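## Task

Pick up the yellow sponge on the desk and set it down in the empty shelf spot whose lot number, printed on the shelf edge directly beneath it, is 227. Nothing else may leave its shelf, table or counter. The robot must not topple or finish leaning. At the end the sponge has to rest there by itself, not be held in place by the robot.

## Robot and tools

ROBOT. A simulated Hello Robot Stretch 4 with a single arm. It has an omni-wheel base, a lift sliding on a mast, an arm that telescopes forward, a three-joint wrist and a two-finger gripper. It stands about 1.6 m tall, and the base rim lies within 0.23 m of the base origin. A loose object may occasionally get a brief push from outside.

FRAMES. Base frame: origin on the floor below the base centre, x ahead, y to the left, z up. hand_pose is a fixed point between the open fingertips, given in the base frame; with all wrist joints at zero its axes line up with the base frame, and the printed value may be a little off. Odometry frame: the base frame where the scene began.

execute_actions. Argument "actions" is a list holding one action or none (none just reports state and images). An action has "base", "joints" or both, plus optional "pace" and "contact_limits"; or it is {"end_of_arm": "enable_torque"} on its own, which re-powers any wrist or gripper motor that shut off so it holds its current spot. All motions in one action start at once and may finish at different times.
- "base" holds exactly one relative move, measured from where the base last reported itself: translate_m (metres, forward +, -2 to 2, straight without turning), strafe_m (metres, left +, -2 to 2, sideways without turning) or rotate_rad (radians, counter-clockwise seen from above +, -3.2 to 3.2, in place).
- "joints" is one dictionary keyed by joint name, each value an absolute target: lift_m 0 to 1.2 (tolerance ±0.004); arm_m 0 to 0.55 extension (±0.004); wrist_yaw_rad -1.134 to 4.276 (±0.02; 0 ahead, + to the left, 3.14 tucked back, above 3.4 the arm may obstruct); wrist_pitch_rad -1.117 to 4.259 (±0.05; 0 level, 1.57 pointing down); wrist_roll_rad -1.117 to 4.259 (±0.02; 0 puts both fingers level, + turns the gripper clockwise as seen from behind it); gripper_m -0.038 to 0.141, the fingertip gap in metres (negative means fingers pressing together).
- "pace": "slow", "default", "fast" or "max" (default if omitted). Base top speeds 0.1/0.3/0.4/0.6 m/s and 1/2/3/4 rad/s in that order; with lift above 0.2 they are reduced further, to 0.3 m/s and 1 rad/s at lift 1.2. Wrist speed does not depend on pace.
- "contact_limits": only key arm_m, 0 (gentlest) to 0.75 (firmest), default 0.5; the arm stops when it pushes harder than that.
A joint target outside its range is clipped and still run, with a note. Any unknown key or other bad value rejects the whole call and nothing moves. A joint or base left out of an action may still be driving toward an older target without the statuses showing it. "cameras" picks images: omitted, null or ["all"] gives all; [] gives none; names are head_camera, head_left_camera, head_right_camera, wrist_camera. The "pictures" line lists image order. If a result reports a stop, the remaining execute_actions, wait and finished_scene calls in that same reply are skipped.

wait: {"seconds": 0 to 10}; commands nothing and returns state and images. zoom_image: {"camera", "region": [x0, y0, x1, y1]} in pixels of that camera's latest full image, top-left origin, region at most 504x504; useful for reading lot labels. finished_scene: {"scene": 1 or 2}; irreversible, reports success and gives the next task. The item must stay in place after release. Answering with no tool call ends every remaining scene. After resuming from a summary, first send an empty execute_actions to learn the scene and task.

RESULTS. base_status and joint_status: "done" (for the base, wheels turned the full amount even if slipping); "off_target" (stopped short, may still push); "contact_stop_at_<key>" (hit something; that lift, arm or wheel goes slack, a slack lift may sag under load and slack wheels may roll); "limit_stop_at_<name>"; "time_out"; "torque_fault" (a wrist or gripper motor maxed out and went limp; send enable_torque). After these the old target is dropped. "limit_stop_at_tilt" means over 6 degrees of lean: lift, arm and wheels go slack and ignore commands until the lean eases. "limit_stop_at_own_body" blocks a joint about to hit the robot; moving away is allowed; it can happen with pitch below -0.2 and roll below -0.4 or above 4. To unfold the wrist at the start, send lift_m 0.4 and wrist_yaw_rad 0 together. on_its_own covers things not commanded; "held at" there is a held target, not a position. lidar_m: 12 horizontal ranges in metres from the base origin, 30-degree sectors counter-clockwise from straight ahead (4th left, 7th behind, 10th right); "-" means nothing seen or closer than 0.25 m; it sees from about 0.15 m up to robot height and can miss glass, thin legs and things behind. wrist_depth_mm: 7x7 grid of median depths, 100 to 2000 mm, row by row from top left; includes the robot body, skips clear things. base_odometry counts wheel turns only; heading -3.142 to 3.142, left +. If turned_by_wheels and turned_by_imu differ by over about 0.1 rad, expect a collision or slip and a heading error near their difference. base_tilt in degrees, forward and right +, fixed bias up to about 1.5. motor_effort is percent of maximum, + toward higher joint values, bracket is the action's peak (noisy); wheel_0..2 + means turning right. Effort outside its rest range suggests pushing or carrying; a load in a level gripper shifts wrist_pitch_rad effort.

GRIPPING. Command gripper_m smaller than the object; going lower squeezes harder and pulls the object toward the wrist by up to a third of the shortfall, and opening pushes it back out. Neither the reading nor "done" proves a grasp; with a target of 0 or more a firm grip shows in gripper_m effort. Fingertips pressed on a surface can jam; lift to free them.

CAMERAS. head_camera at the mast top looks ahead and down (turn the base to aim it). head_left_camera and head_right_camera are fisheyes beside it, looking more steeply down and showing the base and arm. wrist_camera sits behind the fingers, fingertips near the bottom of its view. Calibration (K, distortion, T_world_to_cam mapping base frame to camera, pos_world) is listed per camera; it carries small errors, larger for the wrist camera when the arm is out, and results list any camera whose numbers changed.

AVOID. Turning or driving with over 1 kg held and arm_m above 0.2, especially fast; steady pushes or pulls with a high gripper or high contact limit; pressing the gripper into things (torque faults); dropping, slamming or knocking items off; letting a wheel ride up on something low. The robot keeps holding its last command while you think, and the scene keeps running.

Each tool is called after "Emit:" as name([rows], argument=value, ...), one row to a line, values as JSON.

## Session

Emit:
execute_actions(actions=[])

Scene clock: 0.00 s.
base_odometry: x=+0.000 y=+0.000 heading=+0.000 (m, m, rad; odometry frame)
turned_by_wheels: +0.000 (rad since the last result)
turned_by_imu: +0.000 (rad since the last result)
base_tilt: forward=+0.0 right=+1.1 (deg)
lidar_m: 0.86 0.97 1.71 1.23 0.70 0.62 0.62 0.74 1.25 1.26 1.47 1.59
base_status: not commanded
joint_positions: lift_m=+0.233 arm_m=-0.003 wrist_yaw_rad=+3.092 wrist_pitch_rad=+0.018 wrist_roll_rad=-0.005 gripper_m=+0.057
joint_status: not commanded
motor_effort: lift_m=+19 arm_m=+0 wrist_yaw_rad=-2 wrist_pitch_rad=-7 wrist_roll_rad=+1 gripper_m=-5 wheel_0=+0 wheel_1=+0 wheel_2=+0 (%)
hand_pose: x=-0.1154 y=+0.1016 z=+0.4056 quat_wxyz=(+0.025, -0.009, -0.003, +1.000) (m; base frame)
wrist_depth_mm: - 142 788 759 723 668 634 / - 120 163 759 715 661 634 / - 121 163 750 715 661 627 / 113 141 217 759 699 661 627 / 904 854 809 741 715 661 627 / 917 866 198 750 209 654 621 / 931 866 788 152 699 640 621
pictures: head_camera, head_left_camera, head_right_camera, wrist_camera
camera_calibration (this result's frames):
wrist_camera: T_world_to_cam=[[0.020361, 0.999299, 0.0314047, -0.109589], [-0.00374226, 0.0314872, -0.999497, 0.459444], [-0.999786, 0.0202332, 0.00438075, 0.102761], [0, 0, 0, 1]] pos_world=[0.10669, 0.0929667, 0.462205]
Images, in order (width x height): head_camera 420x560, head_left_camera 420x672, head_right_camera 420x672, wrist_camera 616x392.

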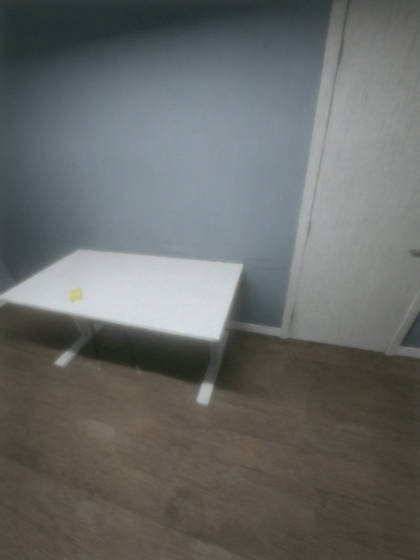

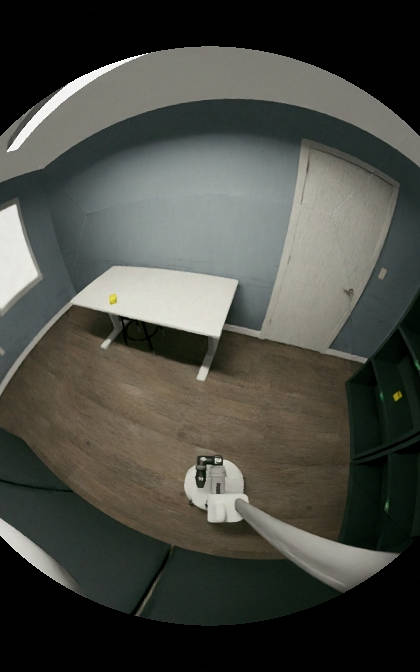

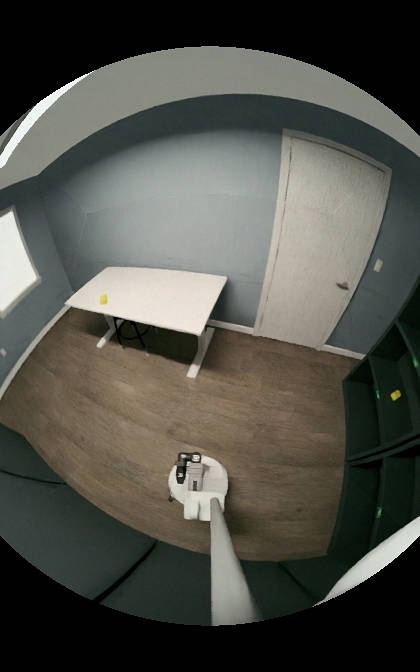

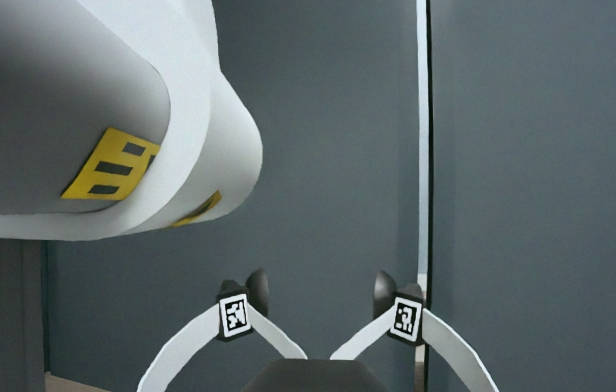

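Emit:
execute_actions([
  {"base":{"rotate_rad":-1.87},"joints":{"lift_m":0.55,"wrist_yaw_rad":0,"gripper_m":0.14},"pace":"fast"},
], cameras=["head_camera","wrist_camera"])

Scene clock: 2.90 s.
base_odometry: x=+0.000 y=+0.000 heading=-1.870 (m, m, rad; odometry frame)
turned_by_wheels: -1.870 (rad since the last result)
turned_by_imu: -1.840 (rad since the last result)
base_tilt: forward=+0.0 right=+1.0 (deg)
lidar_m: 1.24 1.29 1.67 1.03 0.85 1.19 3.03 0.89 0.63 0.59 0.62 0.88
base_status: done
joint_positions: lift_m=+0.550 arm_m=-0.002 wrist_yaw_rad=+0.000 wrist_pitch_rad=+0.018 wrist_roll_rad=-0.005 gripper_m=+0.140
joint_status: all done
motor_effort: lift_m=+23(26) arm_m=+0(0) wrist_yaw_rad=-1(6) wrist_pitch_rad=-5(6) wrist_roll_rad=+0(1) gripper_m=-1(4) wheel_0=+0(7) wheel_1=+0(8) wheel_2=-1(8) (%)
hand_pose: x=+0.4569 y=-0.0873 z=+0.7228 quat_wxyz=(+1.000, -0.003, +0.009, +0.000) (m; base frame)
wrist_depth_mm: 1397 1366 1308 1397 1397 1078 866 / 1537 1499 1366 1464 1499 1098 854 / 1366 1118 1118 1397 1336 1042 866 / 1537 1499 1366 1464 1464 1118 854 / 1499 1430 1281 1499 1499 1098 854 / 1464 1060 1025 1499 1160 211 842 / 1499 1464 1366 150 1464 1042 854
pictures: head_camera, wrist_camera
camera_calibration (this result's frames):
wrist_camera: T_world_to_cam=[[0.0293842, -0.999075, 0.0314043, -0.121071], [0.00527562, -0.0312624, -0.999497, 0.774983], [0.999554, 0.0295351, 0.00435211, -0.235292], [0, 0, 0, 1]] pos_world=[0.234656, -0.0897816, 0.779419]
Images, in order (width x height): head_camera 420x560, wrist_camera 616x392.

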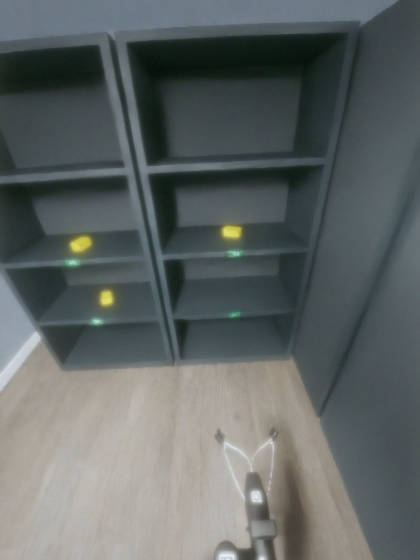

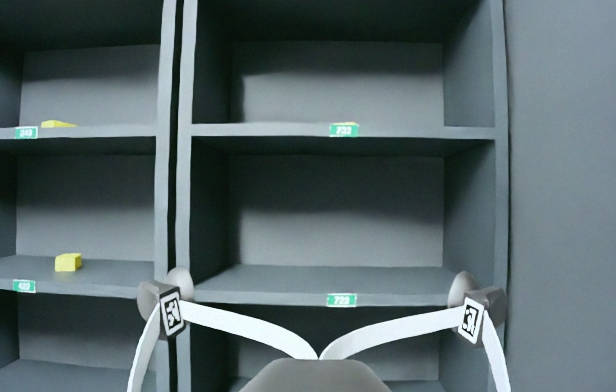

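Emit:
zoom_image(camera="wrist_camera", region=[310, 280, 380, 320])

Region (310, 280, 380, 320) of wrist_camera's 616x392 image, scaled by 7.200; it fills the top 288 rows of this view, and the rest is white.

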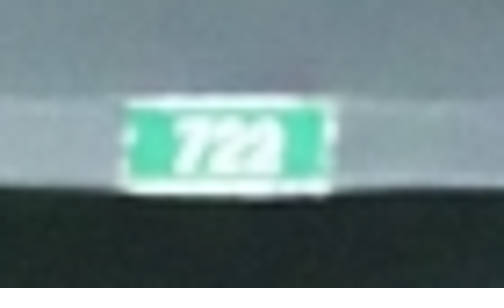

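Emit:
execute_actions([
  {"base":{"rotate_rad":2.52},"joints":{"lift_m":0.76,"wrist_pitch_rad":0.352},"pace":"fast"},
], cameras=["head_camera","wrist_camera","head_right_camera"])

Scene clock: 6.17 s.
base_odometry: x=+0.000 y=+0.000 heading=+0.650 (m, m, rad; odometry frame)
turned_by_wheels: +2.520 (rad since the last result)
turned_by_imu: +2.479 (rad since the last result)
base_tilt: forward=-0.1 right=+1.1 (deg)
lidar_m: 1.06 2.99 1.03 0.66 0.60 0.62 0.82 1.23 1.26 1.62 1.58 0.88
base_status: done
joint_positions: lift_m=+0.760 arm_m=-0.002 wrist_yaw_rad=+0.000 wrist_pitch_rad=+0.354 wrist_roll_rad=-0.005 gripper_m=+0.140
joint_status: all done
motor_effort: lift_m=+23(27) arm_m=+0(1) wrist_yaw_rad=+0(1) wrist_pitch_rad=-5(8) wrist_roll_rad=+0(0) gripper_m=+0(3) wheel_0=+1(8) wheel_1=+2(8) wheel_2=+1(11) (%)
hand_pose: x=+0.4391 y=-0.0873 z=+0.8380 quat_wxyz=(+0.984, -0.003, +0.176, +0.001) (m; base frame)
wrist_depth_mm: - - - - 1756 1430 1229 / - - - - 1863 1499 1229 / - - - 1366 1336 1397 1229 / - - - - 1229 778 788 / - - - - 1983 1576 1255 / 1576 1464 1464 1618 1537 211 1366 / 1281 1281 1308 150 1308 1281 1281
pictures: head_camera, head_right_camera, wrist_camera
camera_calibration (this result's frames):
wrist_camera: T_world_to_cam=[[0.0380033, -0.999076, 0.0200868, -0.118503], [-0.324529, -0.0313514, -0.945356, 0.989678], [0.945112, 0.0294079, -0.325421, 0.0822772], [0, 0, 0, 1]] pos_world=[0.247922, -0.0897855, 0.964753]
Images, in order (width x height): head_camera 420x560, head_right_camera 420x672, wrist_camera 616x392.

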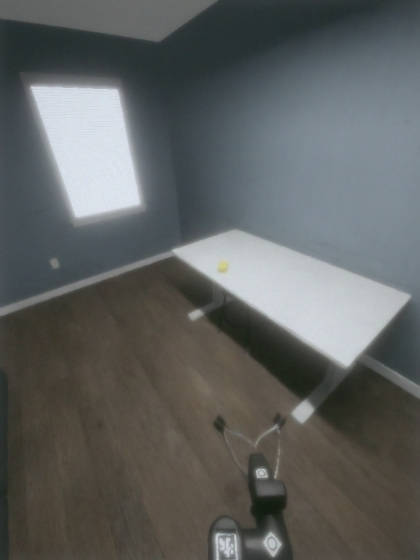

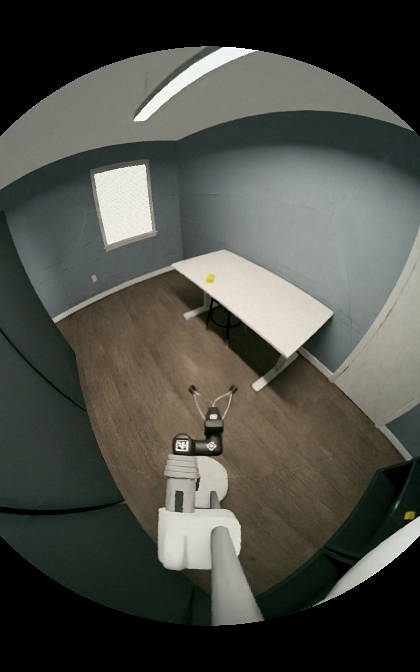

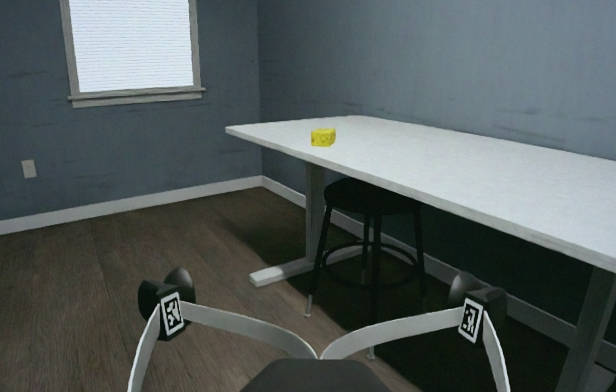

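Emit:
execute_actions([
  {"base":{"translate_m":0.72},"joints":{"lift_m":0.71,"arm_m":0.15},"pace":"max"},
], cameras=["head_camera","wrist_camera"])

Scene clock: 10.03 s.
base_odometry: x=+0.573 y=+0.436 heading=+0.650 (m, m, rad; odometry frame)
turned_by_wheels: +0.000 (rad since the last result)
turned_by_imu: -0.002 (rad since the last result)
base_tilt: forward=+0.0 right=+1.0 (deg)
lidar_m: 0.54 1.13 1.74 1.14 1.03 1.06 1.33 1.81 1.85 0.41 0.39 0.38
base_status: done
joint_positions: lift_m=+0.710 arm_m=+0.149 wrist_yaw_rad=+0.000 wrist_pitch_rad=+0.354 wrist_roll_rad=-0.005 gripper_m=+0.140
joint_status: all done
motor_effort: lift_m=+18(20) arm_m=+8(13) wrist_yaw_rad=-1(1) wrist_pitch_rad=-6(7) wrist_roll_rad=+0(0) gripper_m=+0(1) wheel_0=-2(4) wheel_1=+0(6) wheel_2=+1(12) (%)
hand_pose: x=+0.5901 y=-0.0874 z=+0.7883 quat_wxyz=(+0.984, -0.003, +0.176, +0.001) (m; base frame)
wrist_depth_mm: 1661 1863 - 1499 1118 904 788 / 1708 1921 - 1576 1160 931 798 / 1808 1921 - 1078 1098 946 820 / 1863 1983 621 574 615 627 621 / 1808 - 436 410 436 430 430 / 1464 1397 332 334 332 212 325 / 1229 1205 1255 150 267 264 270
pictures: head_camera, wrist_camera
camera_calibration (this result's frames):
wrist_camera: T_world_to_cam=[[0.0378634, -0.999081, 0.020082, -0.123198], [-0.324655, -0.0313051, -0.945314, 0.991764], [0.945074, 0.0292731, -0.325542, -0.0765317], [0, 0, 0, 1]] pos_world=[0.398974, -0.0897968, 0.915088]
Images, in order (width x height): head_camera 420x560, wrist_camera 616x392.

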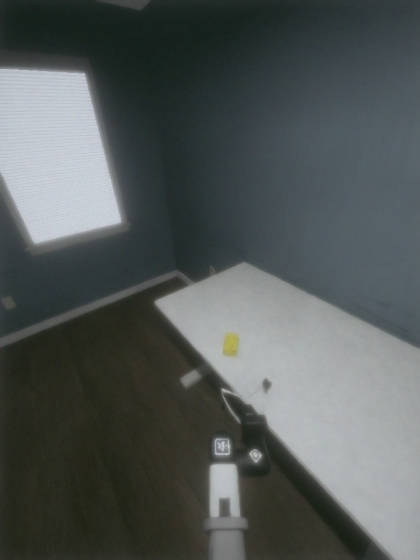

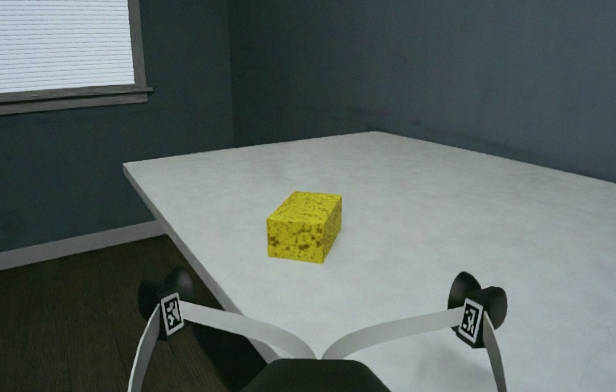

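Emit:
execute_actions([
  {"base":{"strafe_m":0.079},"joints":{"lift_m":0.67,"wrist_yaw_rad":-0.23,"arm_m":0.30},"pace":"fast"},
], cameras=["wrist_camera"])

Scene clock: 12.40 s.
base_odometry: x=+0.525 y=+0.499 heading=+0.650 (m, m, rad; odometry frame)
turned_by_wheels: +0.000 (rad since the last result)
turned_by_imu: +0.000 (rad since the last result)
base_tilt: forward=-0.1 right=+1.0 (deg)
lidar_m: 0.73 2.33 1.62 1.07 0.98 1.01 1.25 1.87 1.91 0.50 0.46 0.47
base_status: done
joint_positions: lift_m=+0.670 arm_m=+0.299 wrist_yaw_rad=-0.230 wrist_pitch_rad=+0.354 wrist_roll_rad=-0.005 gripper_m=+0.140
joint_status: all done
motor_effort: lift_m=+17(19) arm_m=+8(9) wrist_yaw_rad=-2(4) wrist_pitch_rad=-6(5) wrist_roll_rad=+0(1) gripper_m=+0(0) wheel_0=+0(8) wheel_1=+0(11) wheel_2=-1(1) (%)
hand_pose: x=+0.7131 y=-0.1467 z=+0.7485 quat_wxyz=(+0.978, +0.017, +0.175, -0.112) (m; base frame)
wrist_depth_mm: 1576 1756 1397 1118 931 798 707 / 1661 1808 1430 1138 960 820 723 / 1708 1863 866 866 866 798 741 / 496 492 492 455 496 496 492 / 1661 342 327 277 347 343 342 / 1430 282 241 266 264 212 258 / 1182 1138 221 150 213 210 -
pictures: wrist_camera
camera_calibration (this result's frames):
wrist_camera: T_world_to_cam=[[-0.190758, -0.981432, 0.0200819, -0.0207462], [-0.323248, 0.0434857, -0.945315, 1.0021], [0.926888, -0.186817, -0.325541, -0.222728], [0, 0, 0, 1]] pos_world=[0.526415, -0.105548, 0.875212]
Images, in order (width x height): wrist_camera 616x392.

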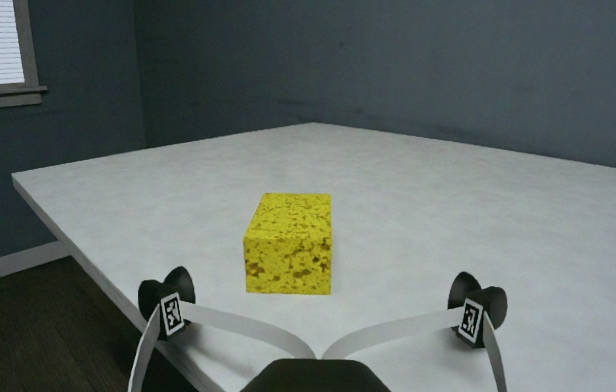

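Emit:
execute_actions([
  {"joints":{"lift_m":0.662,"arm_m":0.40},"pace":"fast"},
], cameras=["wrist_camera"])

Emit:
execute_actions([
  {"joints":{"gripper_m":0.025}},
], cameras=["wrist_camera"])

Scene clock: 14.27 s.
base_odometry: x=+0.525 y=+0.499 heading=+0.650 (m, m, rad; odometry frame)
turned_by_wheels: +0.000 (rad since the last result)
turned_by_imu: +0.000 (rad since the last result)
base_tilt: forward=+0.0 right=+1.1 (deg)
lidar_m: 0.78 2.33 1.63 1.06 0.97 0.99 1.28 1.87 1.90 0.50 0.44 0.47
base_status: not commanded
joint_positions: lift_m=+0.662 arm_m=+0.399 wrist_yaw_rad=-0.230 wrist_pitch_rad=+0.354 wrist_roll_rad=-0.005 gripper_m=+0.140
joint_status: all done
motor_effort: lift_m=+16(16) arm_m=+8(8) wrist_yaw_rad=+0(1) wrist_pitch_rad=-6(6) wrist_roll_rad=+0(0) gripper_m=+1(1) wheel_0=-1(1) wheel_1=-1(1) wheel_2=+0(0) (%)
hand_pose: x=+0.8130 y=-0.1468 z=+0.7405 quat_wxyz=(+0.978, +0.017, +0.175, -0.112) (m; base frame)
wrist_depth_mm: 1618 1661 1308 1025 866 741 661 / 1576 1756 1366 1078 891 759 668 / 1661 1808 1255 820 842 750 691 / 469 469 473 473 469 473 469 / 324 325 327 230 327 325 324 / 251 226 212 177 195 213 245 / 213 200 202 150 201 198 -
pictures: wrist_camera
camera_calibration (this result's frames):
wrist_camera: T_world_to_cam=[[-0.190802, -0.981423, 0.0200812, -0.00148942], [-0.323263, 0.0435044, -0.945309, 1.02689], [0.926874, -0.186858, -0.325559, -0.317965], [0, 0, 0, 1]] pos_world=[0.626385, -0.10555, 0.867241]
Images, in order (width x height): wrist_camera 616x392.

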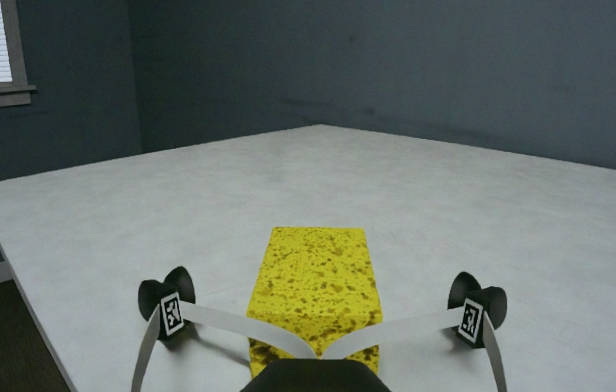

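Scene clock: 16.40 s.
base_odometry: x=+0.525 y=+0.499 heading=+0.650 (m, m, rad; odometry frame)
turned_by_wheels: +0.000 (rad since the last result)
turned_by_imu: +0.000 (rad since the last result)
base_tilt: forward=+0.0 right=+1.1 (deg)
lidar_m: 0.78 2.33 1.61 1.05 0.97 0.99 1.29 1.85 1.92 0.50 0.46 0.45
base_status: not commanded
joint_positions: lift_m=+0.662 arm_m=+0.399 wrist_yaw_rad=-0.230 wrist_pitch_rad=+0.354 wrist_roll_rad=-0.005 gripper_m=+0.025
joint_status: all done
motor_effort: lift_m=+17(16) arm_m=+8(8) wrist_yaw_rad=-1(0) wrist_pitch_rad=-5(6) wrist_roll_rad=+0(0) gripper_m=-16(18) wheel_0=+0(0) wheel_1=+0(1) wheel_2=-1(0) (%)
hand_pose: x=+0.8130 y=-0.1468 z=+0.7405 quat_wxyz=(+0.978, +0.017, +0.175, -0.112) (m; base frame)
wrist_depth_mm: 1576 1618 1308 1025 866 741 654 / 1576 1708 1336 1060 891 768 676 / 1661 1808 1308 820 820 741 691 / 466 469 466 473 466 469 469 / 322 325 327 222 310 325 324 / 251 249 189 169 179 249 245 / 214 191 202 166 173 192 -
pictures: wrist_camera
camera_calibration (this result's frames):
wrist_camera: T_world_to_cam=[[-0.190802, -0.981423, 0.0200812, -0.00148944], [-0.323263, 0.0435044, -0.945309, 1.02689], [0.926874, -0.186858, -0.325559, -0.317965], [0, 0, 0, 1]] pos_world=[0.626385, -0.10555, 0.867241]
Images, in order (width x height): wrist_camera 616x392.

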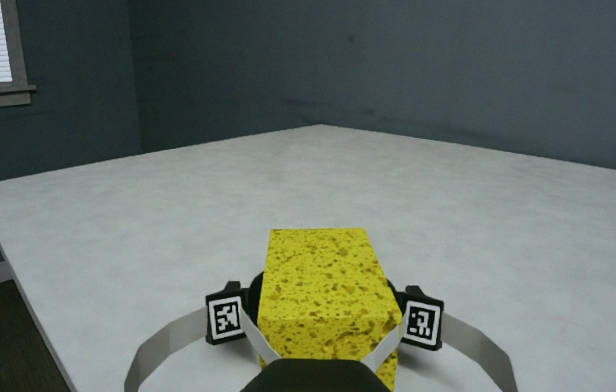

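Emit:
execute_actions([
  {"joints":{"lift_m":0.69},"pace":"fast"},
], cameras=[])

Emit:
execute_actions([
  {"base":{"rotate_rad":2.255},"joints":{"arm_m":0.0,"wrist_yaw_rad":0},"pace":"fast"},
], cameras=["head_right_camera","wrist_camera"])

Scene clock: 18.00 s.
base_odometry: x=+0.525 y=+0.499 heading=+0.650 (m, m, rad; odometry frame)
turned_by_wheels: +0.000 (rad since the last result)
turned_by_imu: +0.000 (rad since the last result)
base_tilt: forward=+0.0 right=+1.0 (deg)
lidar_m: 0.60 2.30 1.63 1.06 0.97 0.98 1.29 1.87 1.90 0.49 0.45 0.46
base_status: not commanded
joint_positions: lift_m=+0.690 arm_m=+0.399 wrist_yaw_rad=-0.230 wrist_pitch_rad=+0.354 wrist_roll_rad=-0.005 gripper_m=+0.025
joint_status: all done
motor_effort: lift_m=+23(28) arm_m=+8(8) wrist_yaw_rad=+1(1) wrist_pitch_rad=-6(5) wrist_roll_rad=-1(0) gripper_m=-16(18) wheel_0=+0(0) wheel_1=-1(1) wheel_2=+0(0) (%)
hand_pose: x=+0.8130 y=-0.1468 z=+0.7679 quat_wxyz=(+0.978, +0.018, +0.175, -0.112) (m; base frame)
wrist_depth_mm: 1537 1708 1308 1042 842 741 661 / 1576 1708 1366 1078 904 759 668 / 1661 1808 1336 976 878 768 691 / 554 554 559 549 559 554 554 / 382 382 387 223 364 384 382 / 291 294 189 169 178 294 291 / 251 226 239 165 173 227 241
pictures: none
No camera images: the call's "cameras" was empty. Leave "cameras" out to get every camera's image.

Scene clock: 20.17 s.
base_odometry: x=+0.525 y=+0.499 heading=+2.905 (m, m, rad; odometry frame)
turned_by_wheels: +2.255 (rad since the last result)
turned_by_imu: +2.219 (rad since the last result)
base_tilt: forward=+0.0 right=+1.1 (deg)
lidar_m: 0.97 1.04 1.48 1.86 1.70 0.48 0.46 0.47 0.69 2.33 1.36 1.02
base_status: done
joint_positions: lift_m=+0.690 arm_m=+0.001 wrist_yaw_rad=+0.000 wrist_pitch_rad=+0.354 wrist_roll_rad=-0.005 gripper_m=+0.025
joint_status: all done
motor_effort: lift_m=+23(23) arm_m=-8(7) wrist_yaw_rad=+0(5) wrist_pitch_rad=-6(5) wrist_roll_rad=+0(0) gripper_m=-17(18) wheel_0=-1(9) wheel_1=+0(6) wheel_2=+0(9) (%)
hand_pose: x=+0.4430 y=-0.0874 z=+0.7679 quat_wxyz=(+0.984, -0.003, +0.176, +0.001) (m; base frame)
wrist_depth_mm: 741 723 707 699 683 668 647 / 778 759 750 732 699 699 683 / 820 798 788 750 750 732 715 / 842 842 809 788 778 759 732 / 904 878 854 222 809 788 778 / 946 931 188 169 179 842 820 / 1025 991 946 165 172 866 854
pictures: head_right_camera, wrist_camera
camera_calibration (this result's frames):
wrist_camera: T_world_to_cam=[[0.0379363, -0.999079, 0.020072, -0.117222], [-0.32482, -0.0313245, -0.945257, 0.924738], [0.945015, 0.0293398, -0.325709, 0.0560327], [0, 0, 0, 1]] pos_world=[0.251869, -0.0897914, 0.894718]
Images, in order (width x height): head_right_camera 420x672, wrist_camera 616x392.

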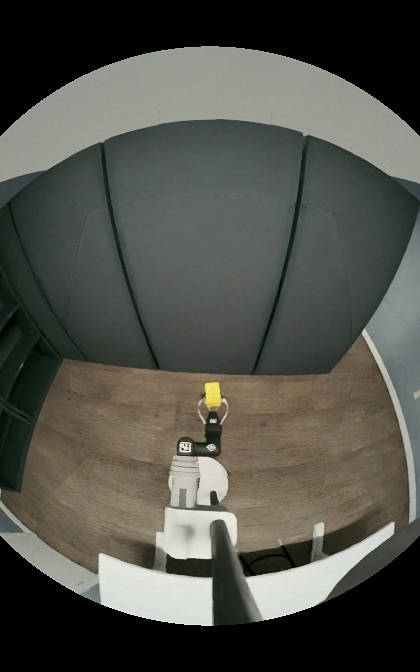

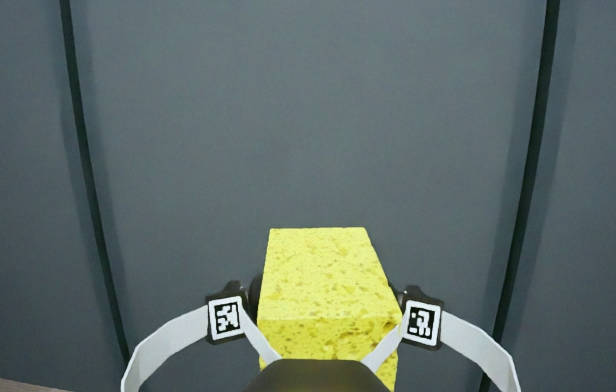

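Emit:
execute_actions([
  {"base":{"rotate_rad":-0.045},"joints":{"lift_m":0.5},"pace":"max"},
], cameras=[])

Emit:
execute_actions([
  {"base":{"strafe_m":-1.8},"joints":{"lift_m":0.22},"pace":"max"},
], cameras=["head_camera","head_left_camera"])

Scene clock: 22.17 s.
base_odometry: x=+0.525 y=+0.499 heading=+2.860 (m, m, rad; odometry frame)
turned_by_wheels: -0.045 (rad since the last result)
turned_by_imu: -0.044 (rad since the last result)
base_tilt: forward=-0.1 right=+1.1 (deg)
lidar_m: 0.96 1.03 1.41 1.87 1.79 0.48 0.45 0.49 0.67 2.33 1.40 1.02
base_status: done
joint_positions: lift_m=+0.500 arm_m=+0.001 wrist_yaw_rad=+0.000 wrist_pitch_rad=+0.354 wrist_roll_rad=-0.005 gripper_m=+0.025
joint_status: all done
motor_effort: lift_m=+17(16) arm_m=-8(8) wrist_yaw_rad=-1(1) wrist_pitch_rad=-7(8) wrist_roll_rad=+0(0) gripper_m=-19(18) wheel_0=+0(1) wheel_1=-2(6) wheel_2=-2(4) (%)
hand_pose: x=+0.4429 y=-0.0874 z=+0.5784 quat_wxyz=(+0.984, -0.003, +0.176, +0.000) (m; base frame)
wrist_depth_mm: 715 707 715 699 691 676 676 / 750 741 741 723 715 715 691 / 788 788 768 759 750 741 741 / 842 831 820 788 798 778 778 / 878 866 842 222 820 820 798 / 931 904 189 169 179 854 854 / 946 917 946 165 173 891 891
pictures: none
No camera images: the call's "cameras" was empty. Leave "cameras" out to get every camera's image.

Scene clock: 27.10 s.
base_odometry: x=+1.026 y=+2.228 heading=+2.860 (m, m, rad; odometry frame)
turned_by_wheels: +0.000 (rad since the last result)
turned_by_imu: -0.001 (rad since the last result)
base_tilt: forward=+0.0 right=+1.0 (deg)
lidar_m: 2.22 1.08 1.43 1.90 0.80 0.93 1.24 0.75 0.57 0.52 0.58 0.83
base_status: done
joint_positions: lift_m=+0.220 arm_m=+0.001 wrist_yaw_rad=+0.000 wrist_pitch_rad=+0.354 wrist_roll_rad=-0.005 gripper_m=+0.025
joint_status: all done
motor_effort: lift_m=+18(16) arm_m=-8(8) wrist_yaw_rad=-1(0) wrist_pitch_rad=-6(8) wrist_roll_rad=-1(0) gripper_m=-16(16) wheel_0=-3(16) wheel_1=+1(13) wheel_2=-1(0) (%)
hand_pose: x=+0.4429 y=-0.0874 z=+0.2983 quat_wxyz=(+0.984, -0.003, +0.176, +0.001) (m; base frame)
wrist_depth_mm: 723 960 - - - 1205 820 / 759 991 - - - 1205 809 / 778 1008 - - - 1205 809 / 842 1008 1336 1336 1336 1138 820 / 866 891 931 222 878 931 798 / 691 707 189 168 179 707 699 / 585 549 580 165 173 554 585
pictures: head_camera, head_left_camera
Images, in order (width x height): head_camera 420x560, head_left_camera 420x672.

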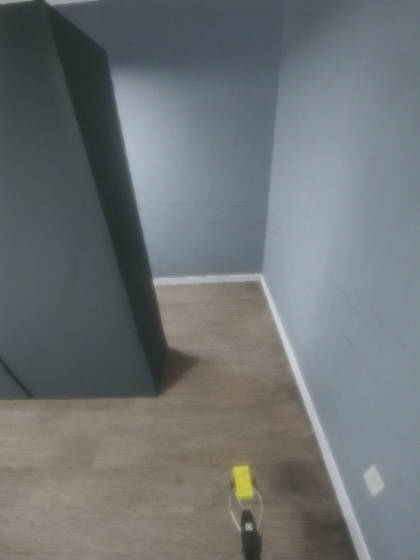

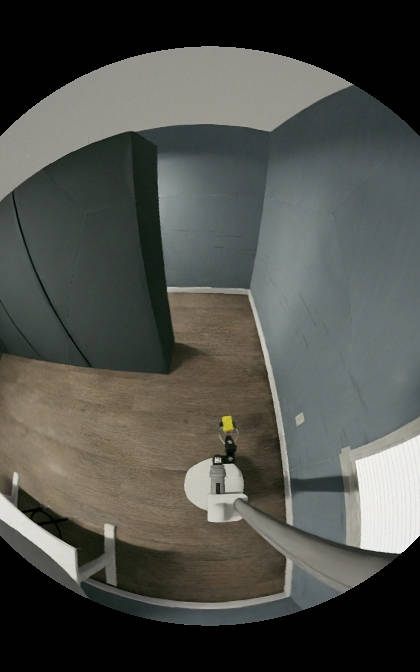

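Emit:
execute_actions([
  {"base":{"translate_m":1.93},"joints":{"wrist_yaw_rad":1.0,"wrist_pitch_rad":0.05,"lift_m":0.45},"pace":"max"},
], cameras=["head_left_camera"])

Scene clock: 33.03 s.
base_odometry: x=-0.828 y=+2.764 heading=+2.860 (m, m, rad; odometry frame)
turned_by_wheels: +0.000 (rad since the last result)
turned_by_imu: -0.005 (rad since the last result)
base_tilt: forward=+0.0 right=+1.0 (deg)
lidar_m: 0.51 0.54 0.76 1.85 0.63 0.60 2.45 0.79 0.57 0.54 0.58 0.55
base_status: done
joint_positions: lift_m=+0.450 arm_m=+0.001 wrist_yaw_rad=+1.000 wrist_pitch_rad=+0.052 wrist_roll_rad=-0.005 gripper_m=+0.025
joint_status: all done
motor_effort: lift_m=+22(33) arm_m=-7(8) wrist_yaw_rad=+1(8) wrist_pitch_rad=-6(12) wrist_roll_rad=+0(0) gripper_m=-19(18) wheel_0=-2(7) wheel_1=+0(5) wheel_2=+2(15) (%)
hand_pose: x=+0.4015 y=+0.1951 z=+0.6130 quat_wxyz=(+0.877, -0.015, +0.022, +0.479) (m; base frame)
wrist_depth_mm: - - 891 535 384 296 251 / - - 891 535 384 296 252 / - - 878 535 384 298 252 / - - 891 535 384 300 254 / - - 878 222 357 297 254 / - 1863 189 168 179 287 253 / 1464 1308 831 165 173 266 251
pictures: head_left_camera
Images, in order (width x height): head_left_camera 420x672.

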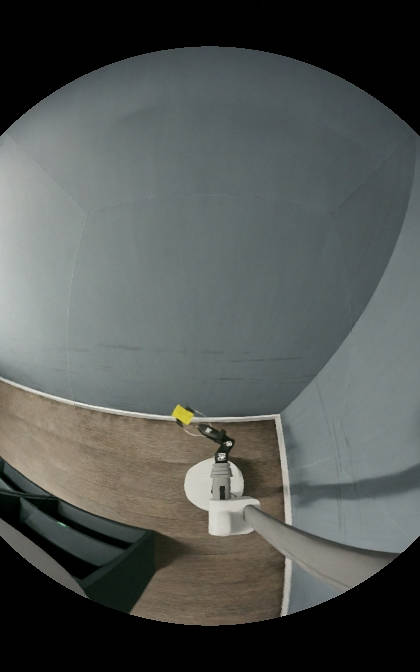

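Emit:
execute_actions([
  {"base":{"rotate_rad":1.59},"joints":{"wrist_yaw_rad":0.7},"pace":"fast"},
])

Scene clock: 35.13 s.
base_odometry: x=-0.828 y=+2.764 heading=-1.833 (m, m, rad; odometry frame)
turned_by_wheels: +1.590 (rad since the last result)
turned_by_imu: +1.564 (rad since the last result)
base_tilt: forward=+0.1 right=+1.0 (deg)
lidar_m: 1.75 0.61 0.62 2.11 0.79 0.58 0.54 0.58 0.53 0.51 0.54 0.78
base_status: done
joint_positions: lift_m=+0.450 arm_m=+0.001 wrist_yaw_rad=+0.700 wrist_pitch_rad=+0.052 wrist_roll_rad=-0.005 gripper_m=+0.025
joint_status: all done
motor_effort: lift_m=+22(22) arm_m=-8(8) wrist_yaw_rad=-3(4) wrist_pitch_rad=-6(7) wrist_roll_rad=+0(1) gripper_m=-18(17) wheel_0=-2(6) wheel_1=+0(7) wheel_2=+1(11) (%)
hand_pose: x=+0.4489 y=+0.1188 z=+0.6130 quat_wxyz=(+0.939, -0.012, +0.024, +0.343) (m; base frame)
wrist_depth_mm: 691 480 683 723 1118 1708 - / 683 473 1008 1025 1098 1756 - / 668 473 1078 1281 1182 1661 - / 668 477 1118 1336 1182 1863 - / 683 477 878 223 1078 1808 - / 699 480 189 169 179 1756 - / 715 459 1025 165 173 1138 1499
pictures: head_camera, head_left_camera, head_right_camera, wrist_camera
camera_calibration (this result's frames):
wrist_camera: T_world_to_cam=[[0.666767, -0.744647, 0.0303859, -0.227209], [-0.00201162, -0.0425699, -0.999091, 0.676095], [0.745264, 0.6661, -0.0298821, -0.173417], [0, 0, 0, 1]] pos_world=[0.282097, -0.0248965, 0.677202]
Images, in order (width x height): head_camera 420x560, head_left_camera 420x672, head_right_camera 420x672, wrist_camera 616x392.

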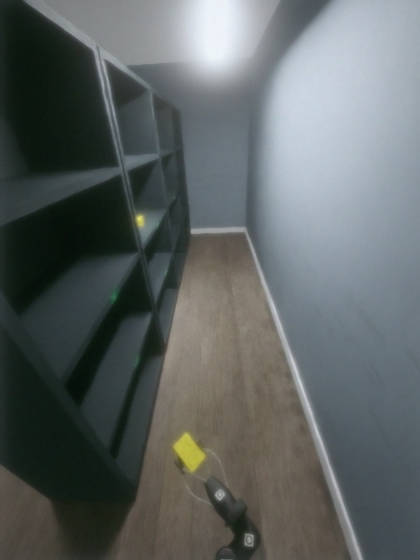

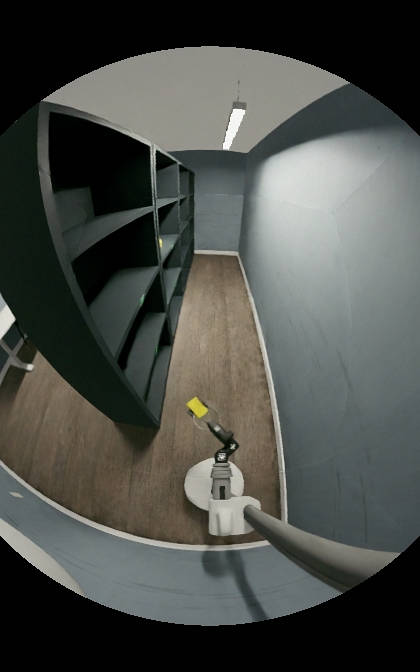

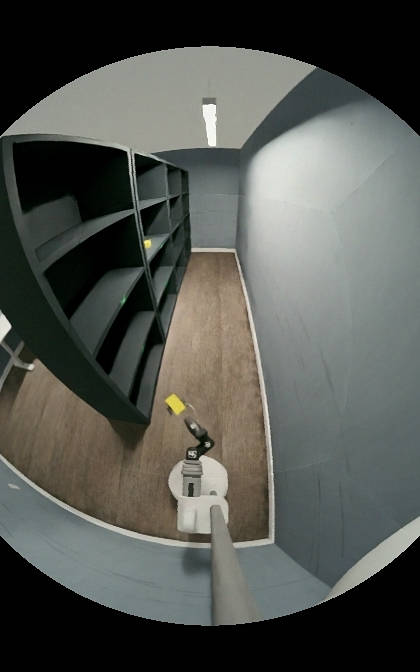

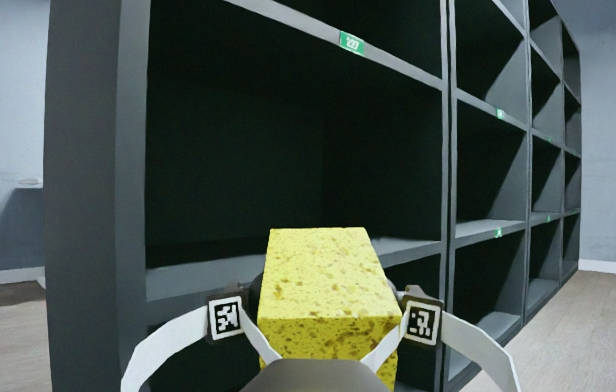

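Emit:
zoom_image(camera="wrist_camera", region=[320, 20, 390, 65])

Region (320, 20, 390, 65) of wrist_camera's 616x392 image, scaled by 7.200; it fills the top 324 rows of this view, and the rest is white.

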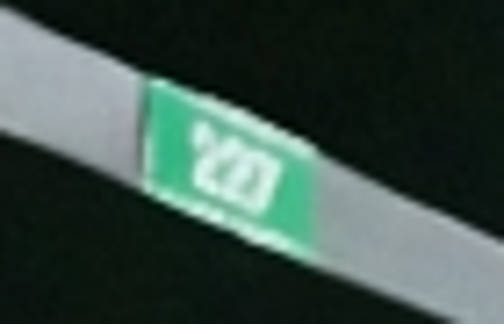

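Emit:
execute_actions([
  {"base":{"translate_m":0.83},"joints":{"lift_m":0.87,"wrist_yaw_rad":0.5,"wrist_pitch_rad":0.354},"pace":"max"},
], cameras=[])

Emit:
execute_actions([
  {"base":{"strafe_m":-0.13},"joints":{"wrist_yaw_rad":0},"pace":"max"},
], cameras=[])

Scene clock: 40.27 s.
base_odometry: x=-1.043 y=+1.963 heading=-1.833 (m, m, rad; odometry frame)
turned_by_wheels: +0.000 (rad since the last result)
turned_by_imu: -0.002 (rad since the last result)
base_tilt: forward=-0.1 right=+1.1 (deg)
lidar_m: 1.65 0.61 0.44 0.40 0.44 1.42 1.37 0.75 0.57 0.52 0.55 0.78
base_status: done
joint_positions: lift_m=+0.870 arm_m=+0.001 wrist_yaw_rad=+0.500 wrist_pitch_rad=+0.356 wrist_roll_rad=-0.005 gripper_m=+0.025
joint_status: all done
motor_effort: lift_m=+21(32) arm_m=-7(7) wrist_yaw_rad=-1(6) wrist_pitch_rad=-6(7) wrist_roll_rad=+0(0) gripper_m=-16(18) wheel_0=-1(5) wheel_1=-1(5) wheel_2=+1(13) (%)
hand_pose: x=+0.4515 y=+0.0529 z=+0.9475 quat_wxyz=(+0.953, -0.046, +0.171, +0.244) (m; base frame)
wrist_depth_mm: 415 946 1182 1229 1921 - - / 430 960 1160 1205 1576 - - / 445 525 1182 1336 - - - / 469 539 1308 1430 1863 - - / 525 554 1160 222 - - - / 597 580 189 169 179 1756 1756 / 661 544 759 165 172 1366 1430
pictures: none
No camera images: the call's "cameras" was empty. Leave "cameras" out to get every camera's image.

Scene clock: 41.70 s.
base_odometry: x=-1.169 y=+1.997 heading=-1.833 (m, m, rad; odometry frame)
turned_by_wheels: +0.000 (rad since the last result)
turned_by_imu: +0.000 (rad since the last result)
base_tilt: forward=+0.0 right=+1.1 (deg)
lidar_m: 1.70 0.78 0.57 0.54 0.58 1.42 1.38 0.60 0.40 0.40 0.42 0.60
base_status: done
joint_positions: lift_m=+0.870 arm_m=+0.001 wrist_yaw_rad=+0.000 wrist_pitch_rad=+0.356 wrist_roll_rad=-0.005 gripper_m=+0.025
joint_status: all done
motor_effort: lift_m=+22(21) arm_m=-8(8) wrist_yaw_rad=+1(6) wrist_pitch_rad=-6(6) wrist_roll_rad=+0(0) gripper_m=-16(16) wheel_0=+0(9) wheel_1=+2(9) wheel_2=+1(3) (%)
hand_pose: x=+0.4427 y=-0.0874 z=+0.9475 quat_wxyz=(+0.984, -0.003, +0.177, +0.001) (m; base frame)
wrist_depth_mm: 1118 1205 - - - 854 597 / 1182 1205 - - - 866 580 / 1229 1229 - - - 891 585 / 1308 1281 - - - 878 585 / 1182 1336 - 223 1499 866 580 / 931 1397 189 169 179 778 564 / 1336 1308 1430 165 173 661 574
pictures: none
No camera images: the call's "cameras" was empty. Leave "cameras" out to get every camera's image.

Emit:
execute_actions([
  {"base":{"rotate_rad":1.58},"pace":"fast"},
], cameras=["wrist_camera","head_camera"])

Scene clock: 44.13 s.
base_odometry: x=-1.169 y=+1.997 heading=-0.253 (m, m, rad; odometry frame)
turned_by_wheels: +1.580 (rad since the last result)
turned_by_imu: +1.554 (rad since the last result)
base_tilt: forward=+0.0 right=+1.1 (deg)
lidar_m: 0.54 0.58 1.42 1.38 0.60 0.41 0.40 0.43 0.61 1.81 0.77 0.57
base_status: done
joint_positions: lift_m=+0.870 arm_m=+0.001 wrist_yaw_rad=+0.000 wrist_pitch_rad=+0.356 wrist_roll_rad=-0.005 gripper_m=+0.025
joint_status: not commanded
motor_effort: lift_m=+22(22) arm_m=-8(7) wrist_yaw_rad=-1(1) wrist_pitch_rad=-6(7) wrist_roll_rad=+0(0) gripper_m=-16(17) wheel_0=+1(7) wheel_1=-2(4) wheel_2=+0(10) (%)
hand_pose: x=+0.4427 y=-0.0874 z=+0.9475 quat_wxyz=(+0.984, -0.003, +0.177, +0.001) (m; base frame)
wrist_depth_mm: 549 732 732 707 707 683 668 / 554 759 759 750 723 707 676 / 504 492 480 477 480 492 508 / 366 357 349 340 336 332 325 / 564 798 866 223 842 831 676 / 564 798 189 169 179 866 668 / 564 661 732 165 173 691 676
pictures: head_camera, wrist_camera
camera_calibration (this result's frames):
wrist_camera: T_world_to_cam=[[0.0378912, -0.999082, 0.0199952, -0.120745], [-0.326635, -0.0312935, -0.944632, 1.09458], [0.944391, 0.0292621, -0.327521, 0.116783], [0, 0, 0, 1]] pos_world=[0.251814, -0.0897981, 1.07464]
Images, in order (width x height): head_camera 420x560, wrist_camera 616x392.

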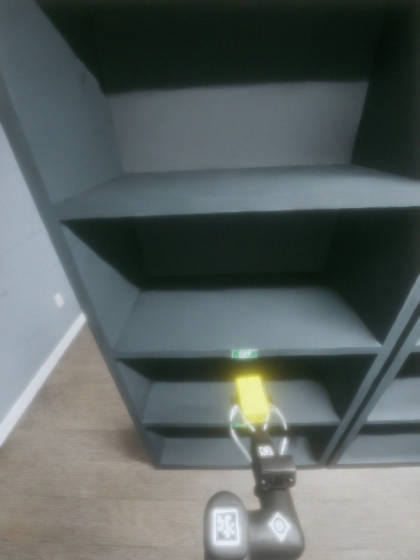

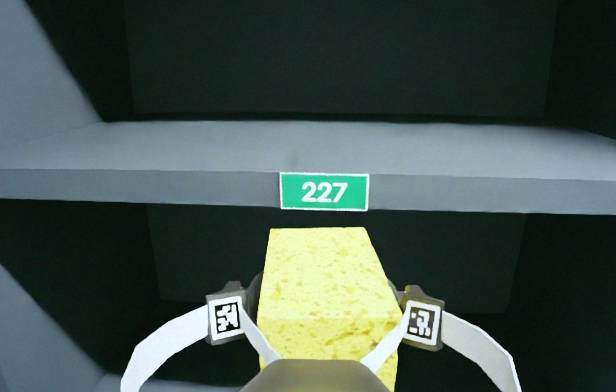

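Emit:
execute_actions([
  {"joints":{"lift_m":0.955,"arm_m":0.02},"pace":"fast"},
], cameras=[])

Emit:
execute_actions([
  {"joints":{"arm_m":0.275},"pace":"fast"},
], cameras=["wrist_camera"])

Scene clock: 45.87 s.
base_odometry: x=-1.169 y=+1.997 heading=-0.253 (m, m, rad; odometry frame)
turned_by_wheels: +0.000 (rad since the last result)
turned_by_imu: +0.000 (rad since the last result)
base_tilt: forward=+0.0 right=+1.1 (deg)
lidar_m: 0.54 0.58 1.44 1.37 0.57 0.41 0.39 0.42 0.61 1.81 0.81 0.58
base_status: not commanded
joint_positions: lift_m=+0.955 arm_m=+0.019 wrist_yaw_rad=+0.000 wrist_pitch_rad=+0.356 wrist_roll_rad=-0.005 gripper_m=+0.025
joint_status: all done
motor_effort: lift_m=+24(25) arm_m=+8(8) wrist_yaw_rad=+0(1) wrist_pitch_rad=-7(6) wrist_roll_rad=+1(0) gripper_m=-16(18) wheel_0=+0(0) wheel_1=-2(2) wheel_2=+0(1) (%)
hand_pose: x=+0.4599 y=-0.0874 z=+1.0324 quat_wxyz=(+0.984, -0.003, +0.177, +0.001) (m; base frame)
wrist_depth_mm: 544 715 715 699 683 676 668 / 554 750 741 732 715 707 676 / 564 732 768 759 750 732 691 / 508 539 544 539 544 544 539 / 373 375 377 222 355 375 370 / 564 741 188 168 179 342 627 / 559 654 842 166 173 778 683
pictures: none
No camera images: the call's "cameras" was empty. Leave "cameras" out to get every camera's image.

Scene clock: 47.47 s.
base_odometry: x=-1.169 y=+1.997 heading=-0.253 (m, m, rad; odometry frame)
turned_by_wheels: +0.000 (rad since the last result)
turned_by_imu: +0.000 (rad since the last result)
base_tilt: forward=+0.0 right=+1.1 (deg)
lidar_m: 0.53 0.57 1.43 1.37 0.56 0.41 0.38 0.43 0.60 1.82 0.80 0.57
base_status: not commanded
joint_positions: lift_m=+0.955 arm_m=+0.274 wrist_yaw_rad=+0.000 wrist_pitch_rad=+0.356 wrist_roll_rad=-0.005 gripper_m=+0.025
joint_status: all done
motor_effort: lift_m=+23(23) arm_m=+9(12) wrist_yaw_rad=+0(1) wrist_pitch_rad=-6(6) wrist_roll_rad=+0(0) gripper_m=-16(18) wheel_0=+0(0) wheel_1=-2(2) wheel_2=+0(0) (%)
hand_pose: x=+0.7148 y=-0.0874 z=+1.0324 quat_wxyz=(+0.984, -0.003, +0.177, +0.001) (m; base frame)
wrist_depth_mm: 492 480 473 469 462 449 445 / 508 504 492 484 477 469 459 / 521 525 517 508 504 492 477 / 508 535 530 525 521 504 496 / 370 370 375 223 351 370 366 / 279 285 189 169 179 283 281 / 233 220 231 165 172 219 234
pictures: wrist_camera
camera_calibration (this result's frames):
wrist_camera: T_world_to_cam=[[0.0379695, -0.999079, 0.0199966, -0.132791], [-0.326595, -0.0313192, -0.944645, 1.26367], [0.944401, 0.029337, -0.327483, -0.112489], [0, 0, 0, 1]] pos_world=[0.523983, -0.0897919, 1.15953]
Images, in order (width x height): wrist_camera 616x392.

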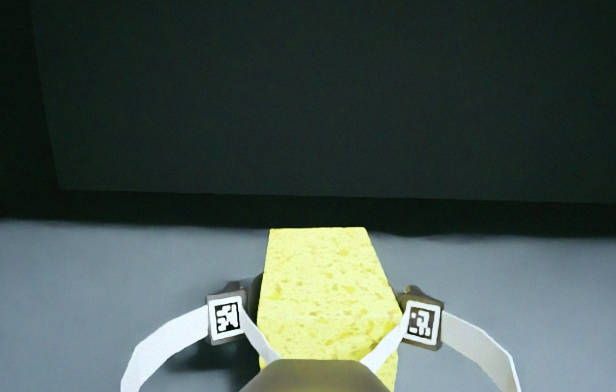

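Emit:
execute_actions([
  {"joints":{"lift_m":0.935,"arm_m":0.285}},
], cameras=[])

Emit:
execute_actions([
  {"joints":{"gripper_m":0.095}},
], cameras=["wrist_camera"])

Emit:
execute_actions([
  {"joints":{"arm_m":0.06,"lift_m":0.95},"pace":"fast"},
], cameras=["wrist_camera","head_camera"])

Scene clock: 49.20 s.
base_odometry: x=-1.169 y=+1.997 heading=-0.253 (m, m, rad; odometry frame)
turned_by_wheels: +0.000 (rad since the last result)
turned_by_imu: +0.000 (rad since the last result)
base_tilt: forward=+0.0 right=+1.1 (deg)
lidar_m: 0.53 0.57 1.44 1.38 0.59 0.42 0.40 0.44 0.60 1.81 0.79 0.57
base_status: not commanded
joint_positions: lift_m=+0.935 arm_m=+0.284 wrist_yaw_rad=+0.000 wrist_pitch_rad=+0.356 wrist_roll_rad=-0.005 gripper_m=+0.025
joint_status: all done
motor_effort: lift_m=+16(20) arm_m=+9(9) wrist_yaw_rad=+1(1) wrist_pitch_rad=-6(6) wrist_roll_rad=+0(1) gripper_m=-17(18) wheel_0=-1(0) wheel_1=-2(2) wheel_2=+0(1) (%)
hand_pose: x=+0.7248 y=-0.0874 z=+1.0130 quat_wxyz=(+0.984, -0.003, +0.177, +0.001) (m; base frame)
wrist_depth_mm: 480 473 466 459 449 442 436 / 500 496 484 477 469 455 452 / 525 517 504 500 492 484 477 / 473 477 477 473 473 473 469 / 325 330 332 222 314 329 325 / 247 252 189 168 179 251 248 / 207 195 205 165 172 194 -
pictures: none
No camera images: the call's "cameras" was empty. Leave "cameras" out to get every camera's image.

Scene clock: 50.70 s.
base_odometry: x=-1.169 y=+1.997 heading=-0.253 (m, m, rad; odometry frame)
turned_by_wheels: +0.000 (rad since the last result)
turned_by_imu: +0.000 (rad since the last result)
base_tilt: forward=+0.0 right=+0.9 (deg)
lidar_m: 0.53 0.58 1.43 1.38 0.59 0.41 0.40 0.44 0.61 1.83 0.79 0.57
base_status: not commanded
joint_positions: lift_m=+0.935 arm_m=+0.284 wrist_yaw_rad=+0.000 wrist_pitch_rad=+0.356 wrist_roll_rad=-0.005 gripper_m=+0.095
joint_status: all done
motor_effort: lift_m=+16(16) arm_m=+8(9) wrist_yaw_rad=+2(0) wrist_pitch_rad=-6(5) wrist_roll_rad=+0(0) gripper_m=-2(17) wheel_0=+0(0) wheel_1=-2(2) wheel_2=+0(1) (%)
hand_pose: x=+0.7248 y=-0.0874 z=+1.0130 quat_wxyz=(+0.984, -0.003, +0.177, +0.001) (m; base frame)
wrist_depth_mm: 480 473 462 455 449 442 433 / 500 492 484 477 466 459 452 / 525 517 508 500 488 480 473 / 477 477 477 473 473 473 473 / 325 329 332 235 332 329 327 / 249 252 204 180 189 240 247 / 207 201 205 149 196 198 -
pictures: wrist_camera
camera_calibration (this result's frames):
wrist_camera: T_world_to_cam=[[0.0378573, -0.999083, 0.0199964, -0.132731], [-0.326606, -0.0312826, -0.944643, 1.24858], [0.944402, 0.0292307, -0.327491, -0.128284], [0, 0, 0, 1]] pos_world=[0.533969, -0.0898008, 1.1401]
Images, in order (width x height): wrist_camera 616x392.

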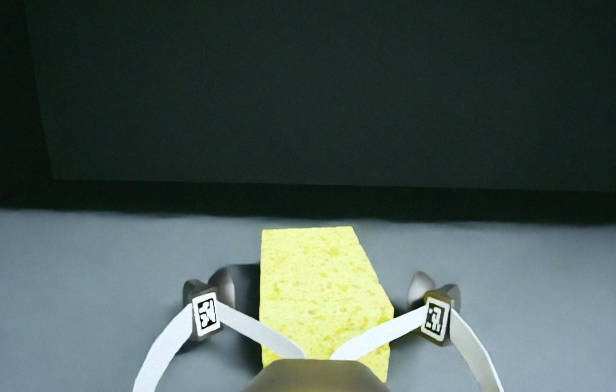

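Scene clock: 52.20 s.
base_odometry: x=-1.169 y=+1.997 heading=-0.253 (m, m, rad; odometry frame)
turned_by_wheels: +0.000 (rad since the last result)
turned_by_imu: +0.000 (rad since the last result)
base_tilt: forward=-0.1 right=+1.1 (deg)
lidar_m: 0.54 0.57 1.44 1.37 0.57 0.41 0.39 0.42 0.60 1.82 0.80 0.58
base_status: not commanded
joint_positions: lift_m=+0.950 arm_m=+0.061 wrist_yaw_rad=+0.000 wrist_pitch_rad=+0.356 wrist_roll_rad=-0.005 gripper_m=+0.095
joint_status: all done
motor_effort: lift_m=+23(26) arm_m=-8(13) wrist_yaw_rad=-1(0) wrist_pitch_rad=-7(7) wrist_roll_rad=+0(0) gripper_m=-2(3) wheel_0=-1(0) wheel_1=-2(2) wheel_2=+1(1) (%)
hand_pose: x=+0.5027 y=-0.0875 z=+1.0274 quat_wxyz=(+0.984, -0.003, +0.177, +0.000) (m; base frame)
wrist_depth_mm: 544 683 676 661 654 640 627 / 549 715 707 691 683 668 640 / 559 723 732 715 699 691 668 / 512 525 521 442 521 521 517 / 359 366 368 368 366 364 357 / 508 324 204 310 221 296 297 / 564 699 842 149 831 788 683
pictures: head_camera, wrist_camera
camera_calibration (this result's frames):
wrist_camera: T_world_to_cam=[[0.0376039, -0.999093, 0.0199927, -0.12455], [-0.326706, -0.0311991, -0.944611, 1.18967], [0.944378, 0.0289893, -0.327582, 0.0862662], [0, 0, 0, 1]] pos_world=[0.311886, -0.0898211, 1.15452]
Images, in order (width x height): head_camera 420x560, wrist_camera 616x392.

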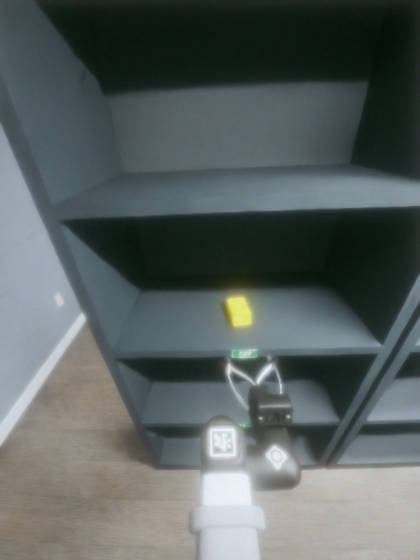

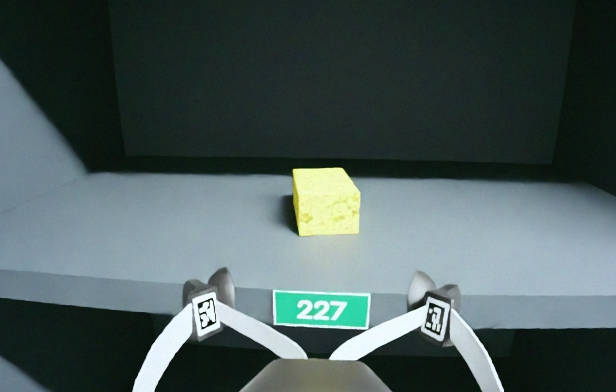

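Emit:
finished_scene(scene=2)

The scene is finished: the task was done.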